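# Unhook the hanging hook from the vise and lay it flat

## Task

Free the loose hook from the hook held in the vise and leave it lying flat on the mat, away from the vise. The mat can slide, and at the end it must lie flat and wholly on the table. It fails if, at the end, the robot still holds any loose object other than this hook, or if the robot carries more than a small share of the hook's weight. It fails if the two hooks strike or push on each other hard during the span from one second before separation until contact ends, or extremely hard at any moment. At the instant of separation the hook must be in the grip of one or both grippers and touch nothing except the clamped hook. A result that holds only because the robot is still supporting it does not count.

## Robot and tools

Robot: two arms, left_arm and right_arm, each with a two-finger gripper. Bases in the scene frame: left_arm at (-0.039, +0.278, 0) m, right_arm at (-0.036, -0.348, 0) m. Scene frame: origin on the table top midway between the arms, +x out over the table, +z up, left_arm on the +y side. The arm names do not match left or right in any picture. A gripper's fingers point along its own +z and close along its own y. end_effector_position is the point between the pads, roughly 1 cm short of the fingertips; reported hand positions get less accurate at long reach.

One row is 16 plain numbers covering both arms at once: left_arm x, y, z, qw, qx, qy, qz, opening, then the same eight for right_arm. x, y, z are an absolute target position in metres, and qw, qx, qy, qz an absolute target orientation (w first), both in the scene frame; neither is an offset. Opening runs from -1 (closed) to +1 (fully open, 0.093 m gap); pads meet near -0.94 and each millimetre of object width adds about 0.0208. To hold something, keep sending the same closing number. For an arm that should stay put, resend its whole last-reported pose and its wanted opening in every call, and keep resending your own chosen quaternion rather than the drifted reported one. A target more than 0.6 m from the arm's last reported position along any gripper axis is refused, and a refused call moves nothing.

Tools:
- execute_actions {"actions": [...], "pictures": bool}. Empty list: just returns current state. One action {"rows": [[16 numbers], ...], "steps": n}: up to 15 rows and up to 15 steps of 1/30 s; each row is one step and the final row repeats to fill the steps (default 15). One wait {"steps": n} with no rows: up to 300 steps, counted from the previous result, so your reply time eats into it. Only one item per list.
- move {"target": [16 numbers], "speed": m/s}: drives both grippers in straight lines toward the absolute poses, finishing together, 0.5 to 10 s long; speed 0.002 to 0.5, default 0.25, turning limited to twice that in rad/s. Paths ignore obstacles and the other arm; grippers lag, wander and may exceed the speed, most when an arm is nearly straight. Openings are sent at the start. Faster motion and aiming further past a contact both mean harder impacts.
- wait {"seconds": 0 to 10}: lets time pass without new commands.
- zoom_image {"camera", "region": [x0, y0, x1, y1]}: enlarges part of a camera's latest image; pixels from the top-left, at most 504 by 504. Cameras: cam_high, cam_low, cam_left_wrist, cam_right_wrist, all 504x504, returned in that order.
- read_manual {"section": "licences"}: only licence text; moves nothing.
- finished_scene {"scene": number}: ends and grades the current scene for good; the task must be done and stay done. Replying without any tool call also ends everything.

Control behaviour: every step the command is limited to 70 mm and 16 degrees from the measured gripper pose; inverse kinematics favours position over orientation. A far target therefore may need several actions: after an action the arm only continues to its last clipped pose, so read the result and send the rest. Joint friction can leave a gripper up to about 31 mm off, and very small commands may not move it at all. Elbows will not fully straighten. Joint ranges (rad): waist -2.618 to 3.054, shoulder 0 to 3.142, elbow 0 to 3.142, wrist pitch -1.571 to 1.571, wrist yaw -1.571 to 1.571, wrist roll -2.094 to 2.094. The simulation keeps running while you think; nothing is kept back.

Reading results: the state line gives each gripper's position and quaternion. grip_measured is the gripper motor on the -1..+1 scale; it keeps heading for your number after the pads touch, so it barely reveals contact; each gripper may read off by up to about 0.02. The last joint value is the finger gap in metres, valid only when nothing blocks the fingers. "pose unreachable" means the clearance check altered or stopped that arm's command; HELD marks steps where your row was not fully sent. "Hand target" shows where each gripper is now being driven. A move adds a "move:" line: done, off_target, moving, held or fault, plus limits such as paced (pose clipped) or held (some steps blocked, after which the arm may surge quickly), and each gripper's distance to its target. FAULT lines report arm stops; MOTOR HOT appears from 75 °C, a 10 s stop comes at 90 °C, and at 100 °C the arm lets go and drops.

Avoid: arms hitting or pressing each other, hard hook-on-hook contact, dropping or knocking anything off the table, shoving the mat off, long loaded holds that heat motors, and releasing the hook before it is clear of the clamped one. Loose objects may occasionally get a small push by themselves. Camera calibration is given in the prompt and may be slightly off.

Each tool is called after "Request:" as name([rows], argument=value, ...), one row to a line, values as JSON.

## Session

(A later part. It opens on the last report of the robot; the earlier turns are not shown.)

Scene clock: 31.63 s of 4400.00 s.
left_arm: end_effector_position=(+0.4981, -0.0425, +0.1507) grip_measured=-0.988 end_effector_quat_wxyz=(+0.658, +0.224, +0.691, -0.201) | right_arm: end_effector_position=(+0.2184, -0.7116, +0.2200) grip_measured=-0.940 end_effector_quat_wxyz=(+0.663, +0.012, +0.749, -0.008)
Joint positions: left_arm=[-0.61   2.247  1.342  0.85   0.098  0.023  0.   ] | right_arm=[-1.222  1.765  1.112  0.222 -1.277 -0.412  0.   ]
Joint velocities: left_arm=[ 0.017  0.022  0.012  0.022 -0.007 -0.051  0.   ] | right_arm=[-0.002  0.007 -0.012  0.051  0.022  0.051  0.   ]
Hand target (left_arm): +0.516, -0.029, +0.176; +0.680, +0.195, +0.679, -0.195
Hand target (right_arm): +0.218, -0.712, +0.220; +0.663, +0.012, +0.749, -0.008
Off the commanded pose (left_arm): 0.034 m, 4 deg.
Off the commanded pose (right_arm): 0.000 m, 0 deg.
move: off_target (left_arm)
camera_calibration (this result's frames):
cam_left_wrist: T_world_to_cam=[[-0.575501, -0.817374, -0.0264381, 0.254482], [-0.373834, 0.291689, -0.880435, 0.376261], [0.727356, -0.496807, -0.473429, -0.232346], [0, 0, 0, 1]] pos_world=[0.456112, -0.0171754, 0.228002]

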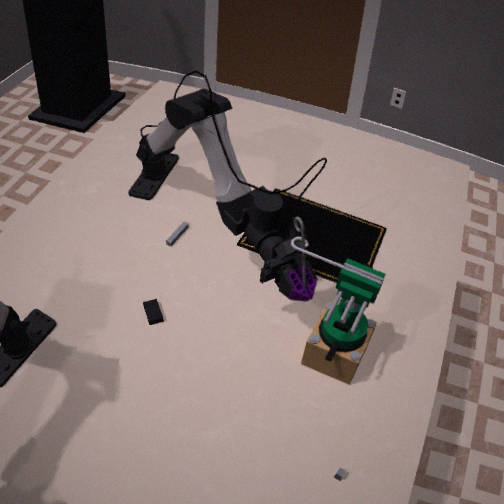

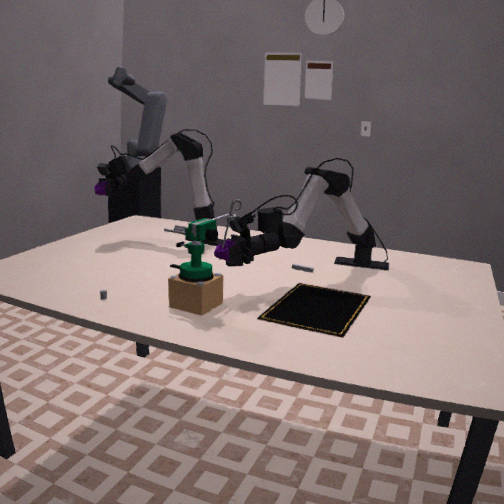

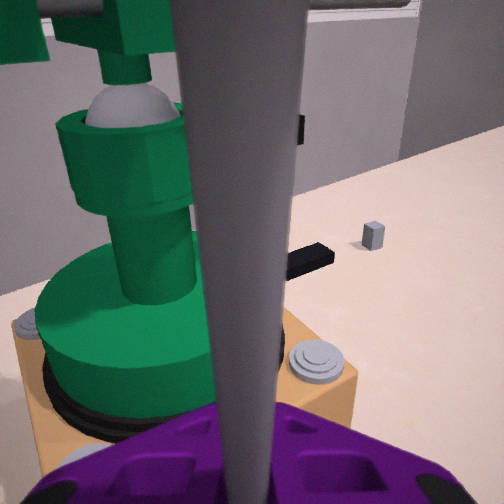

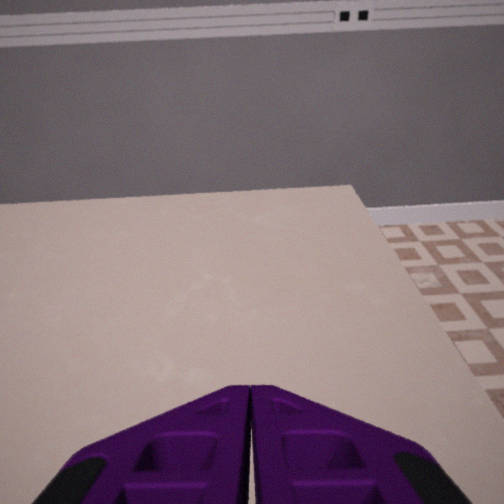

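Request:
move(target=[0.478,-0.065,0.17,0.68,0.195,0.68,-0.195,-1,0.2184,-0.7116,0.22,0.663,0.012,0.749,-0.008,-0.94], speed=0.03)

Request:
zoom_image(camera="cam_high", region=[250, 190, 350, 290])

Request:
zoom_image(camera="cam_low", region=[190, 185, 290, 285])

Scene clock: 35.00 s of 4400.00 s.
left_arm: end_effector_position=(+0.4921, -0.0510, +0.1489) grip_measured=-0.988 end_effector_quat_wxyz=(+0.664, +0.180, +0.703, -0.181) | right_arm: end_effector_position=(+0.2184, -0.7116, +0.2200) grip_measured=-0.940 end_effector_quat_wxyz=(+0.663, +0.012, +0.749, -0.008)
Joint positions: left_arm=[-0.667  2.248  1.334  0.859 -0.052 -0.017  0.   ] | right_arm=[-1.222  1.765  1.112  0.222 -1.277 -0.412  0.   ]
Joint velocities: left_arm=[-0.032  0.002 -0.007 -0.007  0.007  0.022  0.   ] | right_arm=[-0.022 -0.012  0.007 -0.007 -0.022 -0.007  0.   ]
Hand target (left_arm): +0.478, -0.065, +0.170; +0.679, +0.194, +0.680, -0.196
Hand target (right_arm): +0.218, -0.712, +0.220; +0.663, +0.012, +0.749, -0.008
Off the commanded pose (left_arm): 0.029 m, 4 deg.
Off the commanded pose (right_arm): 0.000 m, 0 deg.
move: off_target (left_arm)
camera_calibration (this result's frames):
cam_left_wrist: T_world_to_cam=[[-0.495512, -0.868584, 0.0054201, 0.197398], [-0.413521, 0.23041, -0.880858, 0.391436], [0.763851, -0.438717, -0.473349, -0.248015], [0, 0, 0, 1]] pos_world=[0.449127, -0.0275423, 0.226332]

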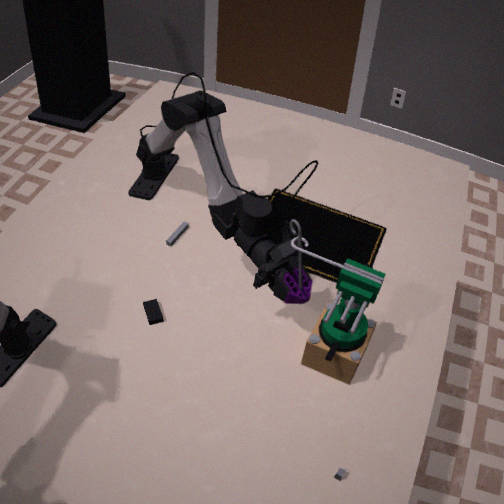

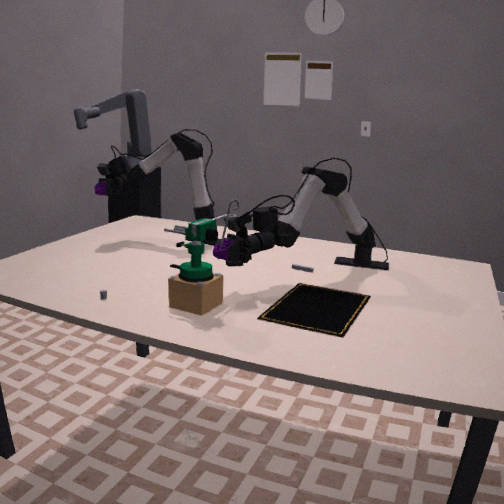

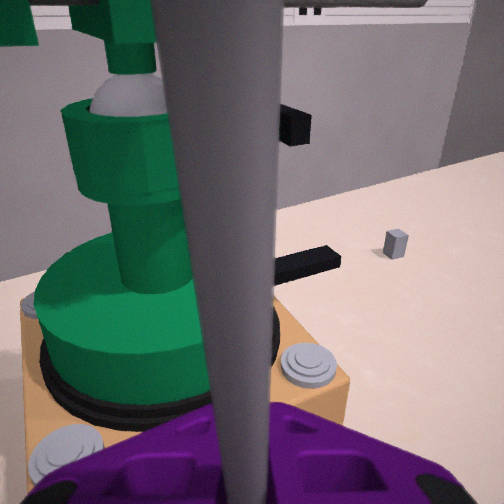

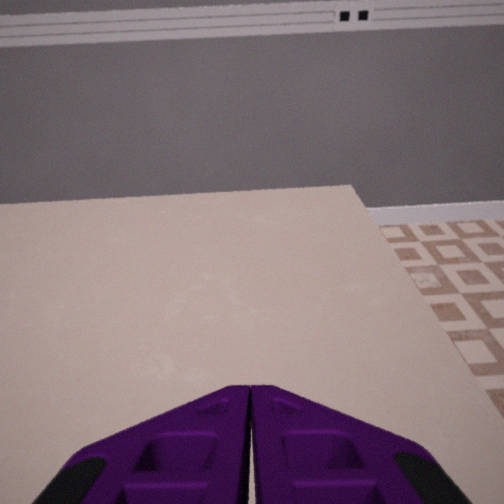

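Region (250, 190, 350, 290) of cam_high's 504x504 image, scaled by 5.040, with more detail than that image has.

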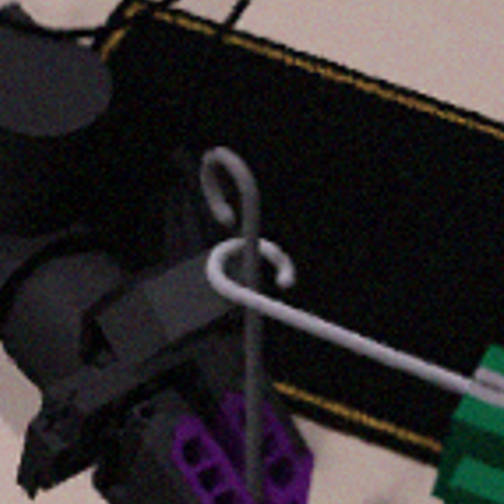

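Region (190, 185, 290, 285) of cam_low's 504x504 image, scaled by 5.040, with more detail than that image has.

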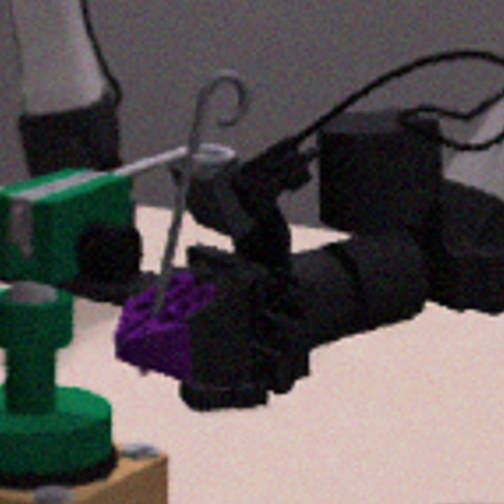

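Shank now close to the straight rod. Slide +x.

Request:
move(target=[0.54,-0.062,0.17,0.68,0.195,0.68,-0.195,-1,0.2184,-0.7116,0.22,0.663,0.012,0.749,-0.008,-0.94], speed=0.03)

Request:
zoom_image(camera="cam_high", region=[250, 190, 350, 290])

Request:
zoom_image(camera="cam_low", region=[190, 185, 290, 285])

Scene clock: 38.57 s of 4400.00 s.
left_arm: end_effector_position=(+0.5346, -0.0557, +0.1496) grip_measured=-0.988 end_effector_quat_wxyz=(+0.662, +0.185, +0.701, -0.190) | right_arm: end_effector_position=(+0.2184, -0.7116, +0.2200) grip_measured=-0.940 end_effector_quat_wxyz=(+0.663, +0.012, +0.749, -0.008)
Joint positions: left_arm=[-0.621  2.368  1.558  0.76   0.015 -0.02   0.   ] | right_arm=[-1.222  1.765  1.112  0.222 -1.277 -0.412  0.   ]
Joint velocities: left_arm=[-0.007  0.012  0.012 -0.007  0.022  0.007  0.   ] | right_arm=[-0.002  0.002 -0.002 -0.022  0.051  0.022  0.   ]
Hand target (left_arm): +0.538, -0.060, +0.171; +0.680, +0.195, +0.680, -0.194
Hand target (right_arm): +0.218, -0.712, +0.220; +0.663, +0.012, +0.749, -0.008
Off the commanded pose (left_arm): 0.022 m, 3 deg.
Off the commanded pose (right_arm): 0.000 m, 0 deg.
move: off_target (left_arm)
camera_calibration (this result's frames):
cam_left_wrist: T_world_to_cam=[[-0.513448, -0.858047, 0.0112326, 0.223681], [-0.408436, 0.23285, -0.882587, 0.408341], [0.754686, -0.45775, -0.470014, -0.278907], [0, 0, 0, 1]] pos_world=[0.492117, -0.0308229, 0.226794]

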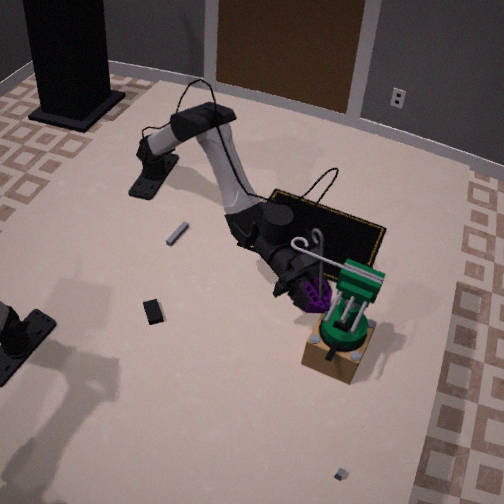

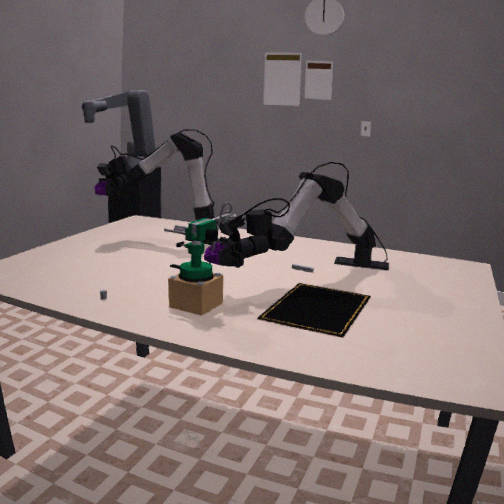

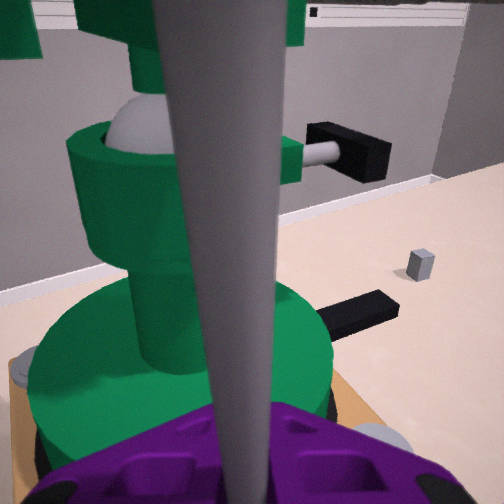

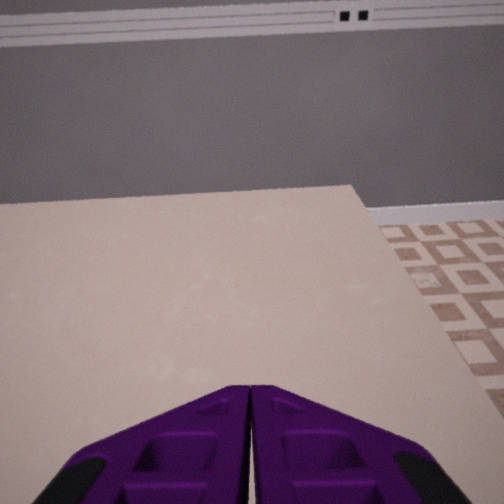

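Region (250, 190, 350, 290) of cam_high's 504x504 image, scaled by 5.040, with more detail than that image has.

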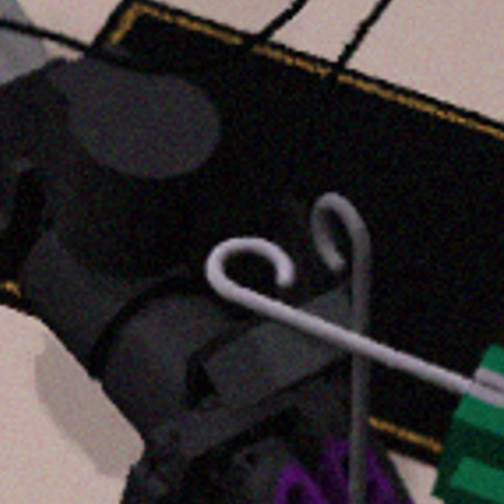

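Region (190, 185, 290, 285) of cam_low's 504x504 image, scaled by 5.040, with more detail than that image has.

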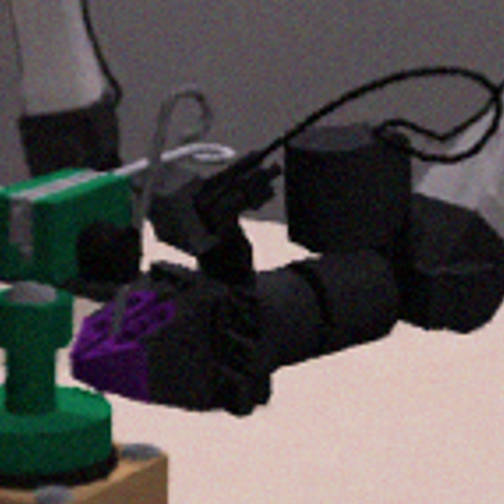

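Request:
move(target=[0.5,0.06,0.19,0.68,0.195,0.68,-0.195,-1,0.2184,-0.7116,0.22,0.663,0.012,0.749,-0.008,-0.94], speed=0.1)

Request:
move(target=[0.474,0.15,0.05,0.469,0.845,0.227,0.126,-1,0.2184,-0.7116,0.22,0.663,0.012,0.749,-0.008,-0.94], speed=0.1)

Scene clock: 43.37 s of 4400.00 s.
left_arm: end_effector_position=(+0.5023, +0.0557, +0.1747) grip_measured=-0.988 end_effector_quat_wxyz=(+0.665, +0.193, +0.695, -0.195) | right_arm: end_effector_position=(+0.2184, -0.7116, +0.2200) grip_measured=-0.940 end_effector_quat_wxyz=(+0.663, +0.012, +0.749, -0.008)
Joint positions: left_arm=[-0.421  2.086  1.164  0.881  0.232 -0.005  0.   ] | right_arm=[-1.222  1.765  1.112  0.222 -1.277 -0.412  0.   ]
Joint velocities: left_arm=[ 0.002 -0.012  0.017  0.007  0.051  0.051  0.   ] | right_arm=[ 0.002  0.017 -0.012 -0.022 -0.066  0.066 -0.   ]
Hand target (left_arm): +0.499, +0.060, +0.188; +0.680, +0.196, +0.680, -0.194
Hand target (right_arm): +0.218, -0.712, +0.220; +0.663, +0.012, +0.749, -0.008
Off the commanded pose (left_arm): 0.016 m, 2 deg.
Off the commanded pose (right_arm): 0.000 m, 0 deg.
After step 90, 0.07 s passed at rest.
move: off_target (left_arm)
camera_calibration (this result's frames):
cam_left_wrist: T_world_to_cam=[[-0.529202, -0.848477, 0.0056749, 0.310731], [-0.393239, 0.239329, -0.887742, 0.384326], [0.75187, -0.472026, -0.460307, -0.191231], [0, 0, 0, 1]] pos_world=[0.459352, 0.0814017, 0.251394]

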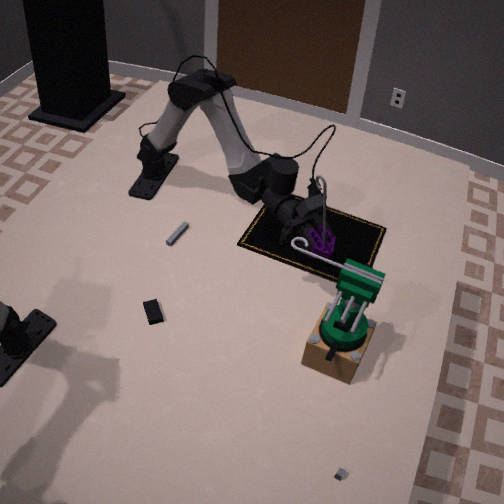

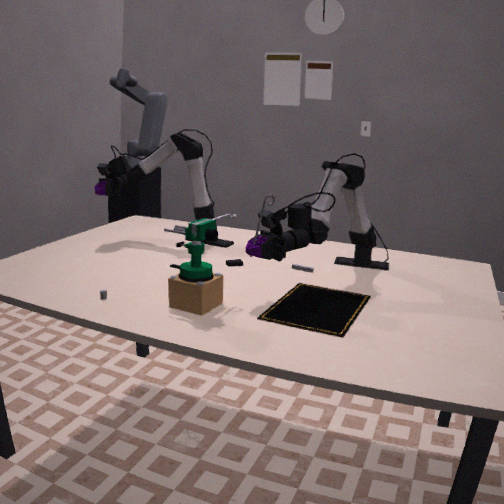

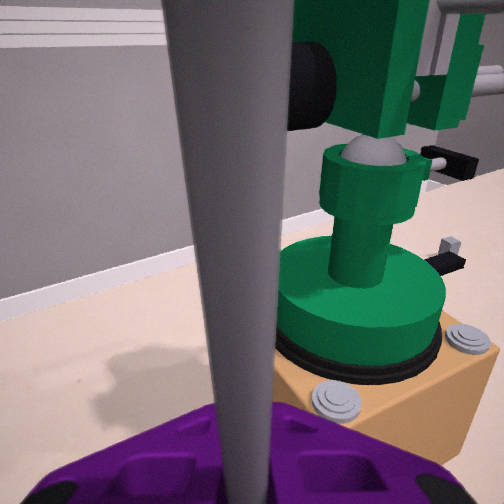

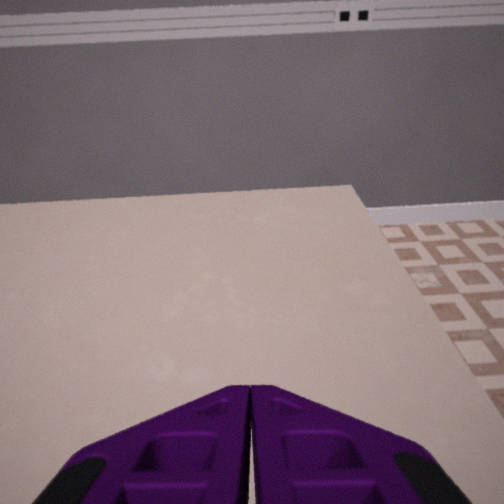

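Scene clock: 53.00 s of 4400.00 s.
left_arm: end_effector_position=(+0.4751, +0.1421, +0.0448) grip_measured=-0.988 end_effector_quat_wxyz=(+0.490, +0.815, +0.281, +0.133) | right_arm: end_effector_position=(+0.2184, -0.7116, +0.2200) grip_measured=-0.940 end_effector_quat_wxyz=(+0.663, +0.012, +0.749, -0.008)
Joint positions: left_arm=[-0.131  2.197  1.319  0.123  0.785  2.091  0.   ] | right_arm=[-1.222  1.765  1.112  0.222 -1.277 -0.412  0.   ]
Joint velocities: left_arm=[-0.012  0.012 -0.007  0.022 -0.007  0.007  0.   ] | right_arm=[ 0.002 -0.007 -0.017 -0.051 -0.022 -0.022 -0.001]
Hand target (left_arm): +0.475, +0.149, +0.048; +0.491, +0.812, +0.281, +0.143
Hand target (right_arm): +0.218, -0.712, +0.220; +0.663, +0.012, +0.749, -0.008
Off the commanded pose (left_arm): 0.010 m, 8 deg.
Off the commanded pose (right_arm): 0.000 m, 0 deg.
joint sent to its limit (left arm) — the command would take joint 6 (wrist roll) past its upper limit, so that joint was sent only as far as its limit.
move: off_target (left_arm)
camera_calibration (this result's frames):
cam_left_wrist: T_world_to_cam=[[-0.320475, 0.369397, -0.872262, 0.1375], [0.524157, 0.836162, 0.16153, -0.330037], [0.789022, -0.405436, -0.461591, -0.216851], [0, 0, 0, 1]] pos_world=[0.388157, 0.137253, 0.0731503]

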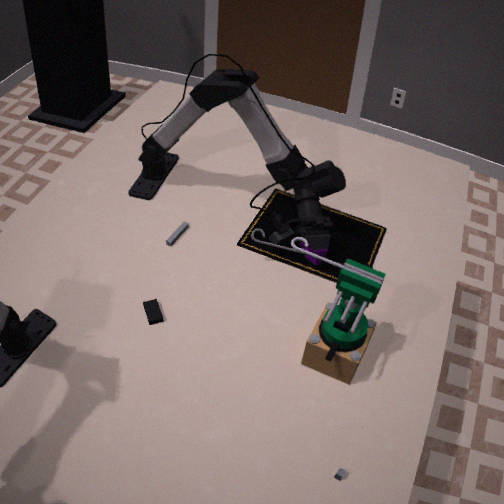

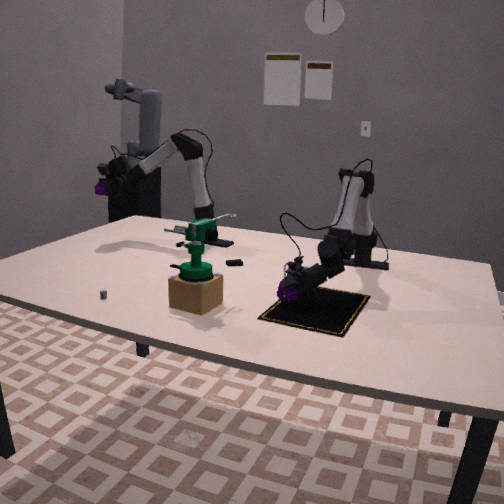

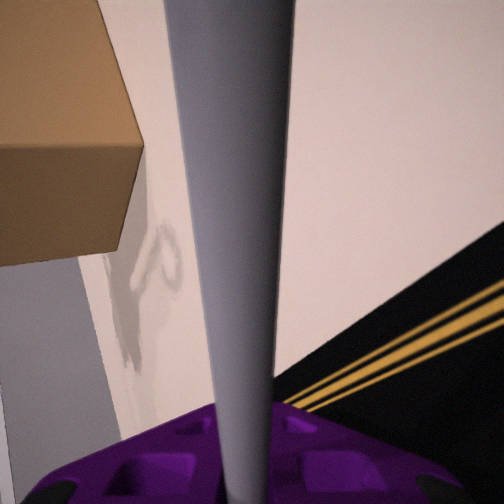

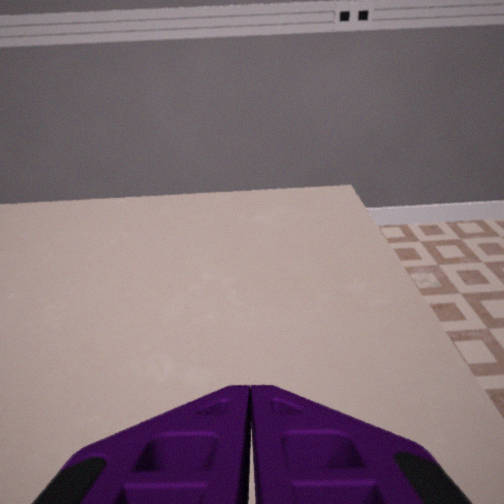

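Request:
move(target=[0.49,0.16,0.025,0.49,0.815,0.281,0.133,-1,0.2184,-0.7116,0.22,0.663,0.012,0.749,-0.008,-0.94], speed=0.05)

Request:
move(target=[0.49,0.16,0.025,0.49,0.815,0.281,0.133,0,0.2184,-0.7116,0.22,0.663,0.012,0.749,-0.008,-0.94])

Request:
move(target=[0.45,0.23,0.07,0.49,0.815,0.281,0.133,0,0.2184,-0.7116,0.22,0.663,0.012,0.749,-0.008,-0.94], speed=0.1)

Request:
move(target=[0.3,0.25,0.2,0.49,0.815,0.281,0.133,0,0.2184,-0.7116,0.22,0.663,0.012,0.749,-0.008,-0.94])

Request:
zoom_image(camera="cam_high", region=[220, 170, 400, 300])

Scene clock: 56.20 s of 4400.00 s.
left_arm: end_effector_position=(+0.4815, +0.1473, +0.0372) grip_measured=-0.988 end_effector_quat_wxyz=(+0.508, +0.807, +0.272, +0.129) | right_arm: end_effector_position=(+0.2184, -0.7116, +0.2200) grip_measured=-0.940 end_effector_quat_wxyz=(+0.663, +0.012, +0.749, -0.008)
Joint positions: left_arm=[-0.108  2.25   1.343  0.166  0.84   2.093  0.   ] | right_arm=[-1.222  1.765  1.112  0.222 -1.277 -0.412  0.   ]
Joint velocities: left_arm=[-0.007  0.002  0.002  0.081  0.007 -0.066  0.   ] | right_arm=[ 0.022  0.002 -0.007 -0.007  0.125 -0.022 -0.   ]
Hand target (left_arm): +0.489, +0.160, +0.025; +0.495, +0.808, +0.291, +0.136
Hand target (right_arm): +0.218, -0.712, +0.220; +0.663, +0.012, +0.749, -0.008
Off the commanded pose (left_arm): 0.020 m, 3 deg.
Off the commanded pose (right_arm): 0.000 m, 0 deg.
joint sent to its limit (left arm) — the command would take joint 6 (wrist roll) past its upper limit, so that joint was sent only as far as its limit.
move: off_target (left_arm)
camera_calibration (this result's frames):
cam_left_wrist: T_world_to_cam=[[-0.301177, 0.342624, -0.889888, 0.126276], [0.537412, 0.831884, 0.138408, -0.34141], [0.787706, -0.436552, -0.434675, -0.219122], [0, 0, 0, 1]] pos_world=[0.394114, 0.14509, 0.0643786]

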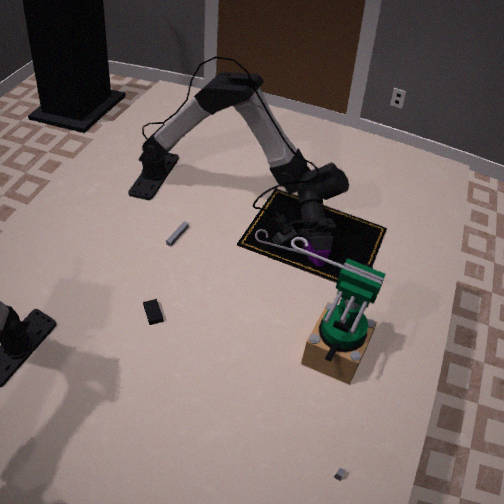

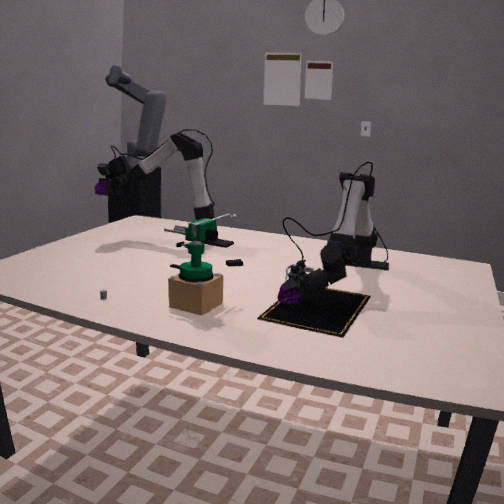

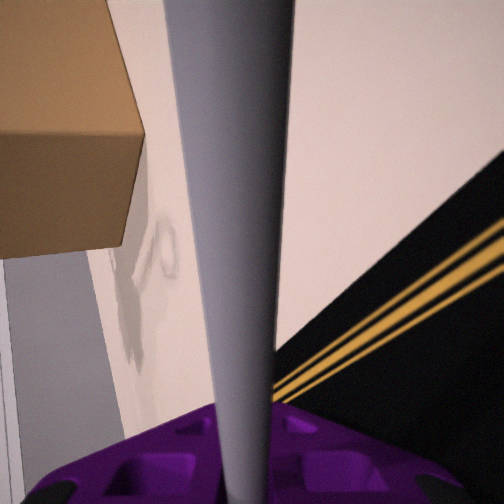

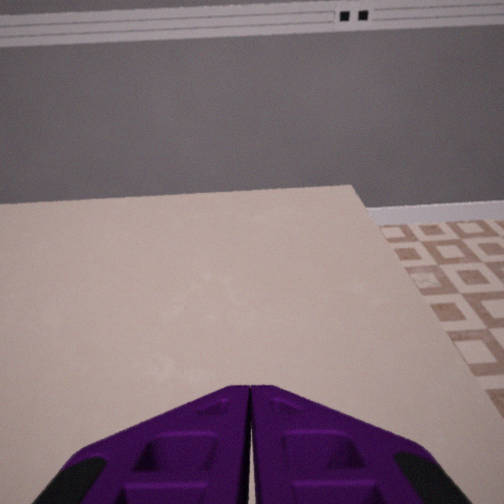

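Scene clock: 56.90 s of 4400.00 s.
left_arm: end_effector_position=(+0.4843, +0.1429, +0.0556) grip_measured=-0.002 end_effector_quat_wxyz=(+0.526, +0.801, +0.248, +0.144) | right_arm: end_effector_position=(+0.2184, -0.7116, +0.2200) grip_measured=-0.940 end_effector_quat_wxyz=(+0.663, +0.012, +0.749, -0.008)
Joint positions: left_arm=[-0.11   2.229  1.343  0.205  0.87   2.094  0.045] | right_arm=[-1.222  1.765  1.112  0.222 -1.277 -0.412  0.   ]
Joint velocities: left_arm=[-0.012  0.002 -0.012  0.022  0.007 -0.037 -0.   ] | right_arm=[-0.002 -0.007  0.007 -0.066 -0.022 -0.022 -0.001]
Hand target (left_arm): +0.487, +0.160, +0.026; +0.496, +0.807, +0.290, +0.136
Hand target (right_arm): +0.218, -0.712, +0.220; +0.663, +0.012, +0.749, -0.008
Off the commanded pose (left_arm): 0.036 m, 6 deg.
Off the commanded pose (right_arm): 0.000 m, 0 deg.
joint sent to its limit (left arm) — the command would take joint 6 (wrist roll) past its upper limit, so that joint was sent only as far as its limit.
move: off_target (left_arm)
camera_calibration (this result's frames):
cam_left_wrist: T_world_to_cam=[[-0.238331, 0.331459, -0.912871, 0.117507], [0.549699, 0.820939, 0.154564, -0.347106], [0.800643, -0.464967, -0.377858, -0.220601], [0, 0, 0, 1]] pos_world=[0.395432, 0.143431, 0.077563]

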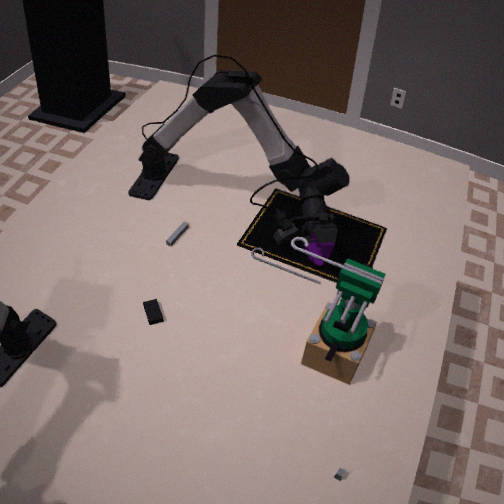

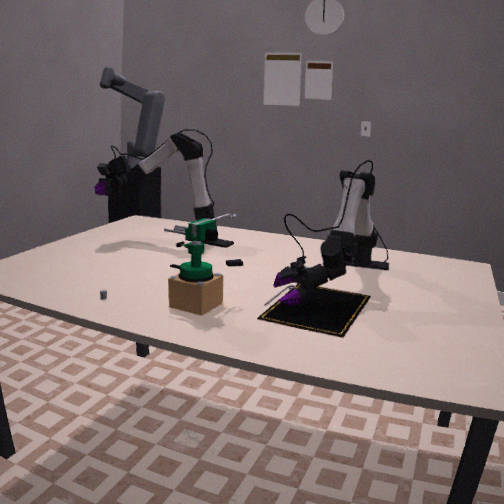

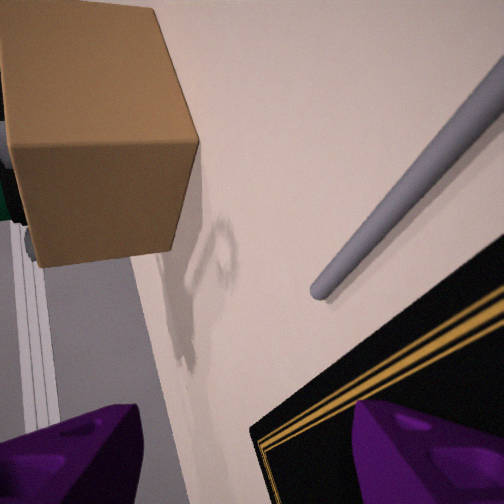

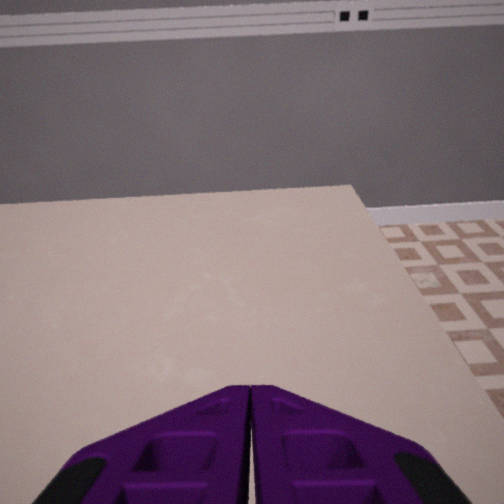

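Scene clock: 58.20 s of 4400.00 s.
left_arm: end_effector_position=(+0.4550, +0.2289, +0.0660) grip_measured=-0.002 end_effector_quat_wxyz=(+0.514, +0.776, +0.329, +0.158) | right_arm: end_effector_position=(+0.2184, -0.7116, +0.2200) grip_measured=-0.940 end_effector_quat_wxyz=(+0.663, +0.012, +0.749, -0.008)
Joint positions: left_arm=[0.072 2.082 1.171 0.166 0.899 2.094 0.045] | right_arm=[-1.222  1.765  1.112  0.222 -1.277 -0.412  0.   ]
Joint velocities: left_arm=[ 0.002 -0.022 -0.007  0.037  0.022  0.007  0.001] | right_arm=[-0.002  0.002  0.012 -0.037 -0.066 -0.022  0.   ]
Hand target (left_arm): +0.449, +0.230, +0.069; +0.517, +0.775, +0.330, +0.155
Hand target (right_arm): +0.218, -0.712, +0.220; +0.663, +0.012, +0.749, -0.008
Off the commanded pose (left_arm): 0.007 m, 8 deg.
Off the commanded pose (right_arm): 0.000 m, 0 deg.
joint sent to its limit (left arm) — the command would take joint 6 (wrist roll) past its upper limit, so that joint was sent only as far as its limit.
move: off_target (left_arm)
camera_calibration (this result's frames):
cam_left_wrist: T_world_to_cam=[[-0.341907, 0.263346, -0.90208, 0.153433], [0.419277, 0.90184, 0.104361, -0.35908], [0.841015, -0.34254, -0.41876, -0.196894], [0, 0, 0, 1]] pos_world=[0.368605, 0.215983, 0.0934318]

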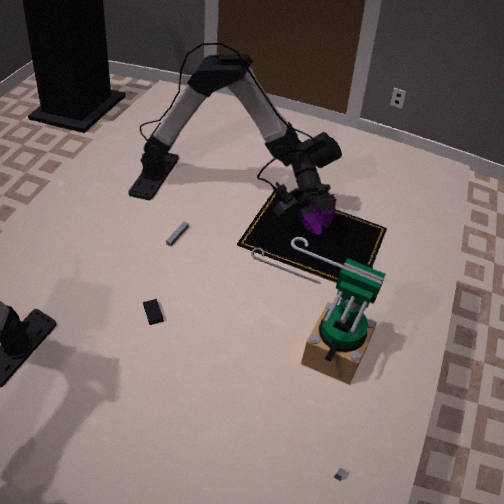

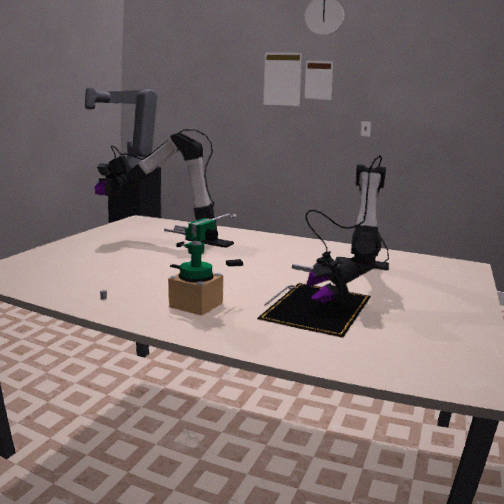

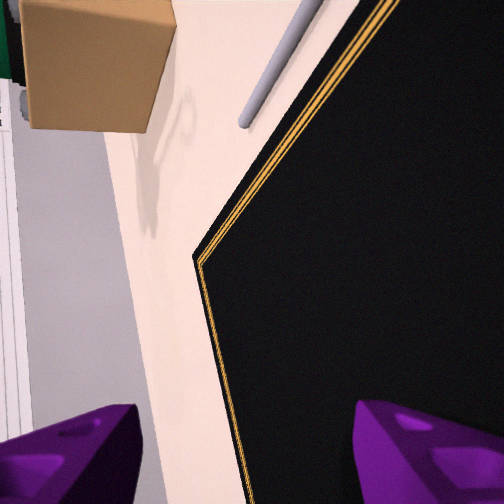

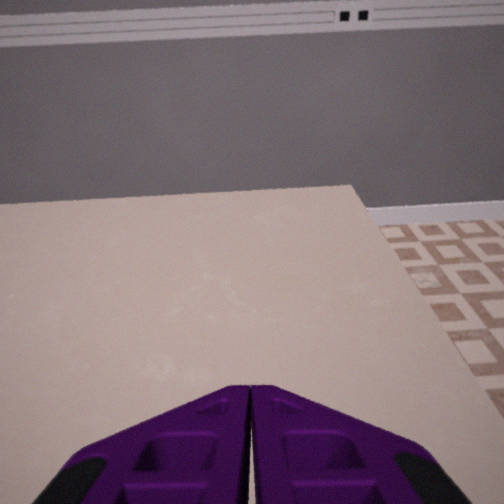

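Scene clock: 59.80 s of 4400.00 s.
left_arm: end_effector_position=(+0.3024, +0.2457, +0.2036) grip_measured=-0.002 end_effector_quat_wxyz=(+0.538, +0.742, +0.353, +0.189) | right_arm: end_effector_position=(+0.2184, -0.7116, +0.2200) grip_measured=-0.940 end_effector_quat_wxyz=(+0.663, +0.012, +0.749, -0.008)
Joint positions: left_arm=[ 0.236  1.267  0.81  -0.255  1.005  2.094  0.045] | right_arm=[-1.222  1.765  1.112  0.222 -1.277 -0.412  0.   ]
Joint velocities: left_arm=[ 0.007  0.022  0.007 -0.037  0.022  0.037 -0.001] | right_arm=[-0.007 -0.002  0.017 -0.022 -0.022 -0.11  -0.001]
Hand target (left_arm): +0.297, +0.247, +0.198; +0.535, +0.740, +0.362, +0.185
Hand target (right_arm): +0.218, -0.712, +0.220; +0.663, +0.012, +0.749, -0.008
Off the commanded pose (left_arm): 0.006 m, 14 deg.
Off the commanded pose (right_arm): 0.000 m, 0 deg.
joint sent to its limit (left arm) — the command would take joint 6 (wrist roll) past its upper limit, so that joint was sent only as far as its limit.
move: off_target (left_arm)
camera_calibration (this result's frames):
cam_left_wrist: T_world_to_cam=[[-0.316389, 0.180009, -0.931394, 0.239744], [0.337351, 0.939, 0.0668829, -0.301291], [0.886618, -0.293046, -0.357816, -0.0434773], [0, 0, 0, 1]] pos_world=[0.216041, 0.227016, 0.227891]

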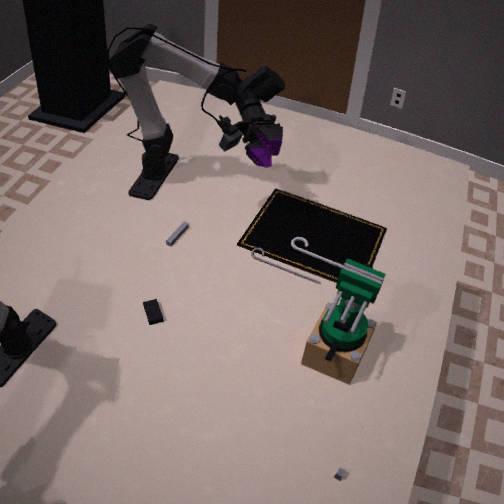

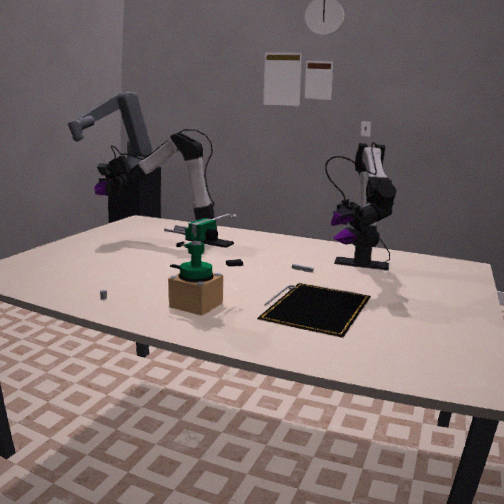

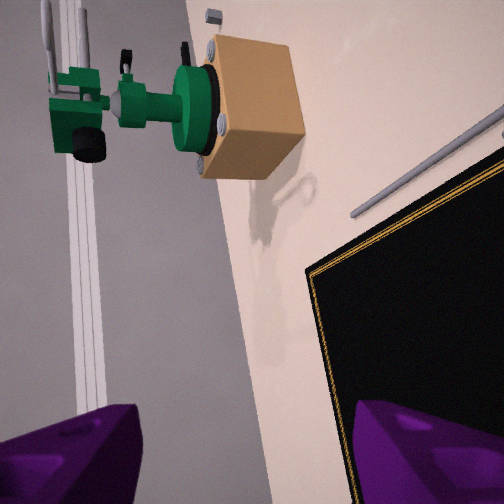

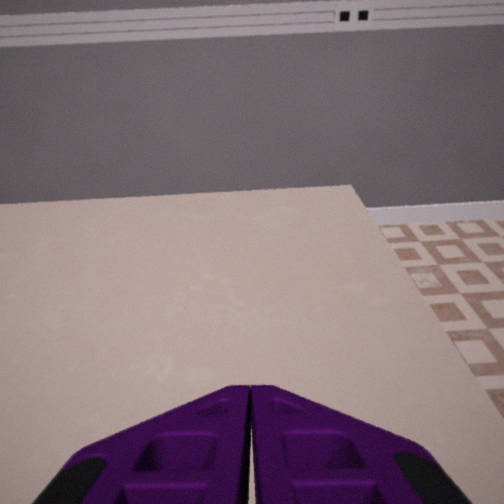

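Region (220, 170, 400, 300) of cam_high's 504x504 image, scaled by 2.800, with more detail than that image has.

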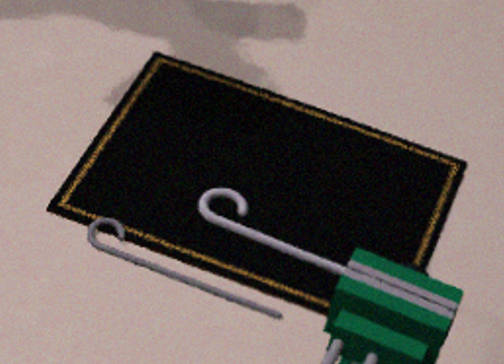

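Request:
move(target=[0.45,0.025,0.08,0,1,0,0,0.2,0.2184,-0.7116,0.22,0.663,0.012,0.749,-0.008,-0.94])

Scene clock: 65.13 s of 4400.00 s.
left_arm: end_effector_position=(+0.4584, +0.0385, +0.0833) grip_measured=+0.199 end_effector_quat_wxyz=(+0.053, +0.950, +0.285, +0.117) | right_arm: end_effector_position=(+0.2184, -0.7116, +0.2200) grip_measured=-0.940 end_effector_quat_wxyz=(+0.663, +0.012, +0.749, -0.008)
Joint positions: left_arm=[-0.573  2.696  2.824 -1.456 -0.085  2.094  0.055] | right_arm=[-1.222  1.765  1.112  0.222 -1.277 -0.412  0.   ]
Joint velocities: left_arm=[-0.012  0.046  0.071 -0.051 -0.007  0.022  0.001] | right_arm=[-0.007 -0.002 -0.012  0.037  0.037 -0.037  0.   ]
Hand target (left_arm): +0.452, +0.027, +0.085; +0.051, +0.953, +0.273, +0.119
Hand target (right_arm): +0.218, -0.712, +0.220; +0.663, +0.012, +0.749, -0.008
Off the commanded pose (left_arm): 0.016 m, 36 deg; orientation clipped at the last step of the last action.
Off the commanded pose (right_arm): 0.000 m, 0 deg.
joint sent to its limit (left arm) — the command would take joint 6 (wrist roll) past its upper limit, so that joint was sent only as far as its limit.
move: off_target (left_arm); limits=paced
camera_calibration (this result's frames):
cam_left_wrist: T_world_to_cam=[[-0.522607, 0.836884, -0.162811, 0.219476], [0.631161, 0.508147, 0.586023, -0.312665], [0.573165, 0.203499, -0.79377, -0.124743], [0, 0, 0, 1]] pos_world=[0.38354, 0.000589285, 0.119945]

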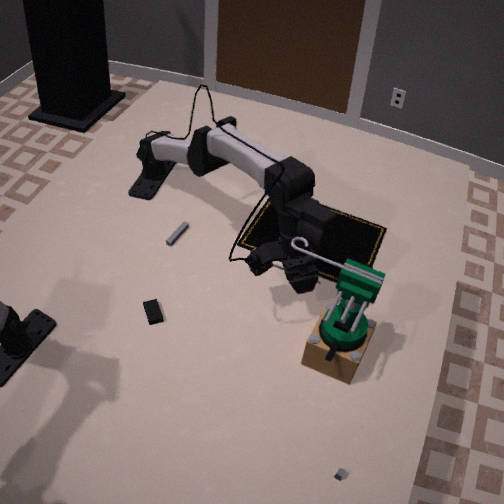

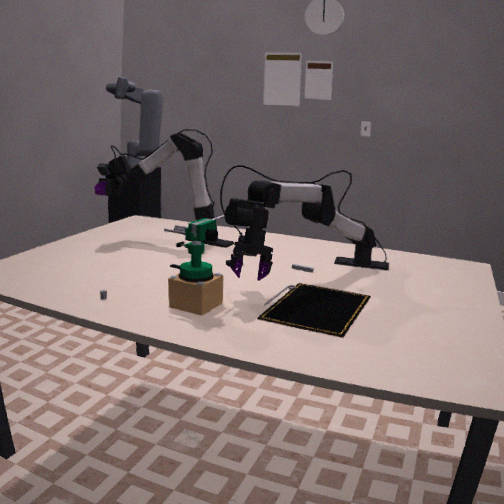

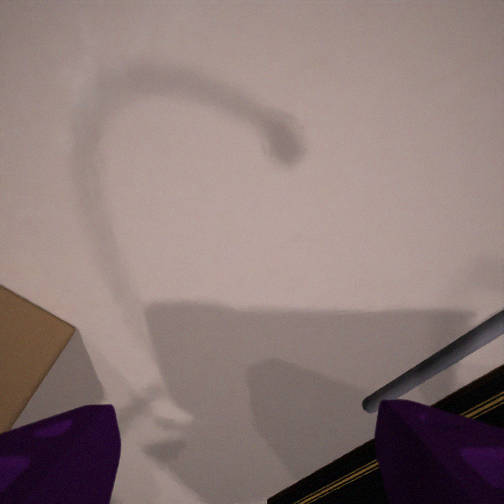

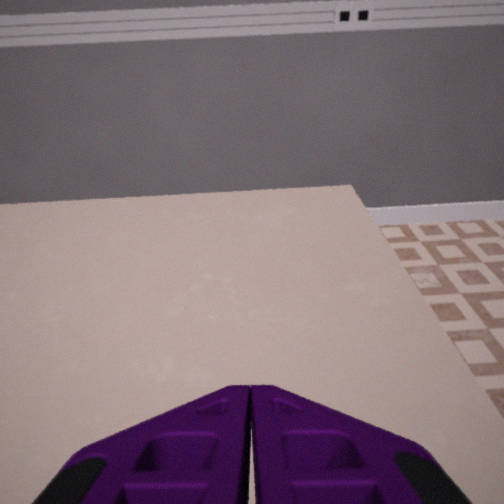

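Request:
move(target=[0.45,0.025,0.08,0,0,1,0,0.2,0.2184,-0.7116,0.22,0.663,0.012,0.749,-0.008,-0.94])

Scene clock: 71.80 s of 4400.00 s.
left_arm: end_effector_position=(+0.4520, +0.0275, +0.0825) grip_measured=+0.199 end_effector_quat_wxyz=(+0.108, +0.005, +0.993, -0.049) | right_arm: end_effector_position=(+0.2184, -0.7116, +0.2200) grip_measured=-0.940 end_effector_quat_wxyz=(+0.663, +0.012, +0.749, -0.008)
Joint positions: left_arm=[-0.573  2.711  2.854 -1.476 -0.01  -0.464  0.055] | right_arm=[-1.222  1.765  1.112  0.222 -1.277 -0.412  0.   ]
Joint velocities: left_arm=[ 0.022  0.017  0.007  0.022 -0.051  0.007  0.001] | right_arm=[ 0.002  0.007  0.007 -0.007  0.066 -0.051  0.   ]
Hand target (left_arm): +0.450, +0.025, +0.079; +0.101, +0.001, +0.994, -0.051
Hand target (right_arm): +0.218, -0.712, +0.220; +0.663, +0.012, +0.749, -0.008
Off the commanded pose (left_arm): 0.004 m, 14 deg.
Off the commanded pose (right_arm): 0.000 m, 0 deg.
elbow stopped short (left arm): the move would have taken joint 3 (elbow) straighter than the controller allows; a more bent joint 3 avoids this.
move: off_target (left_arm)
camera_calibration (this result's frames):
cam_left_wrist: T_world_to_cam=[[-0.029531, -0.994859, 0.0968668, 0.0313696], [-0.974764, 0.0501158, 0.217539, 0.466336], [-0.221275, -0.0879981, -0.971233, 0.262264], [0, 0, 0, 1]] pos_world=[0.513527, 0.0309162, 0.150234]

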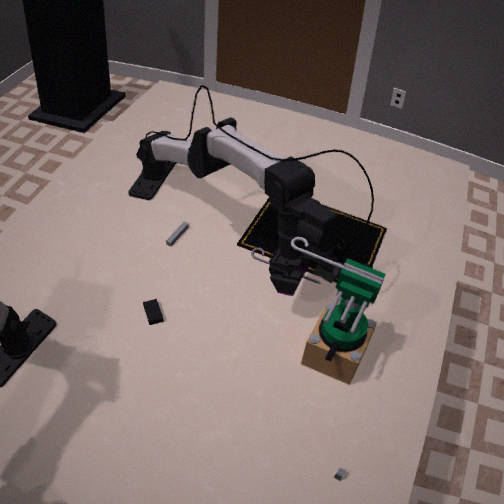

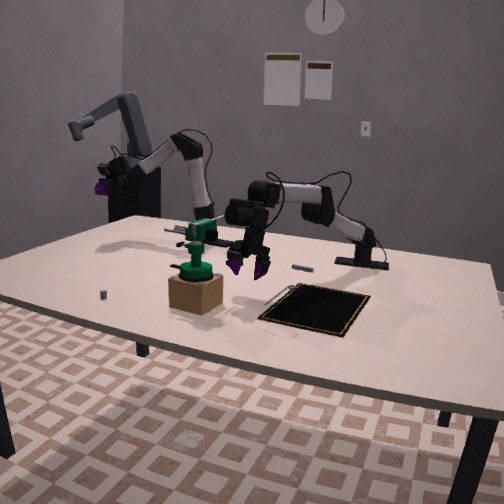

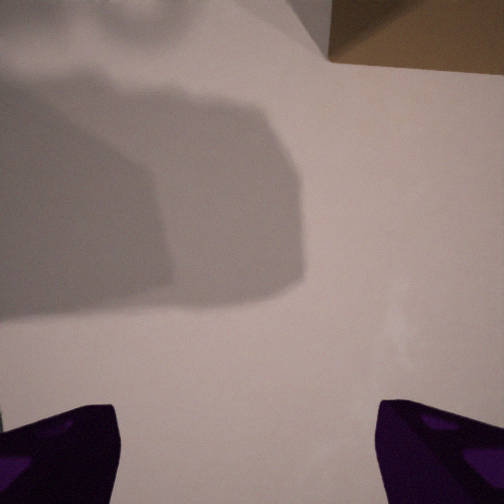

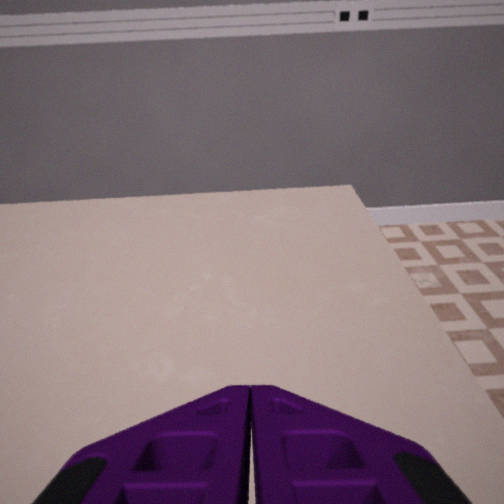

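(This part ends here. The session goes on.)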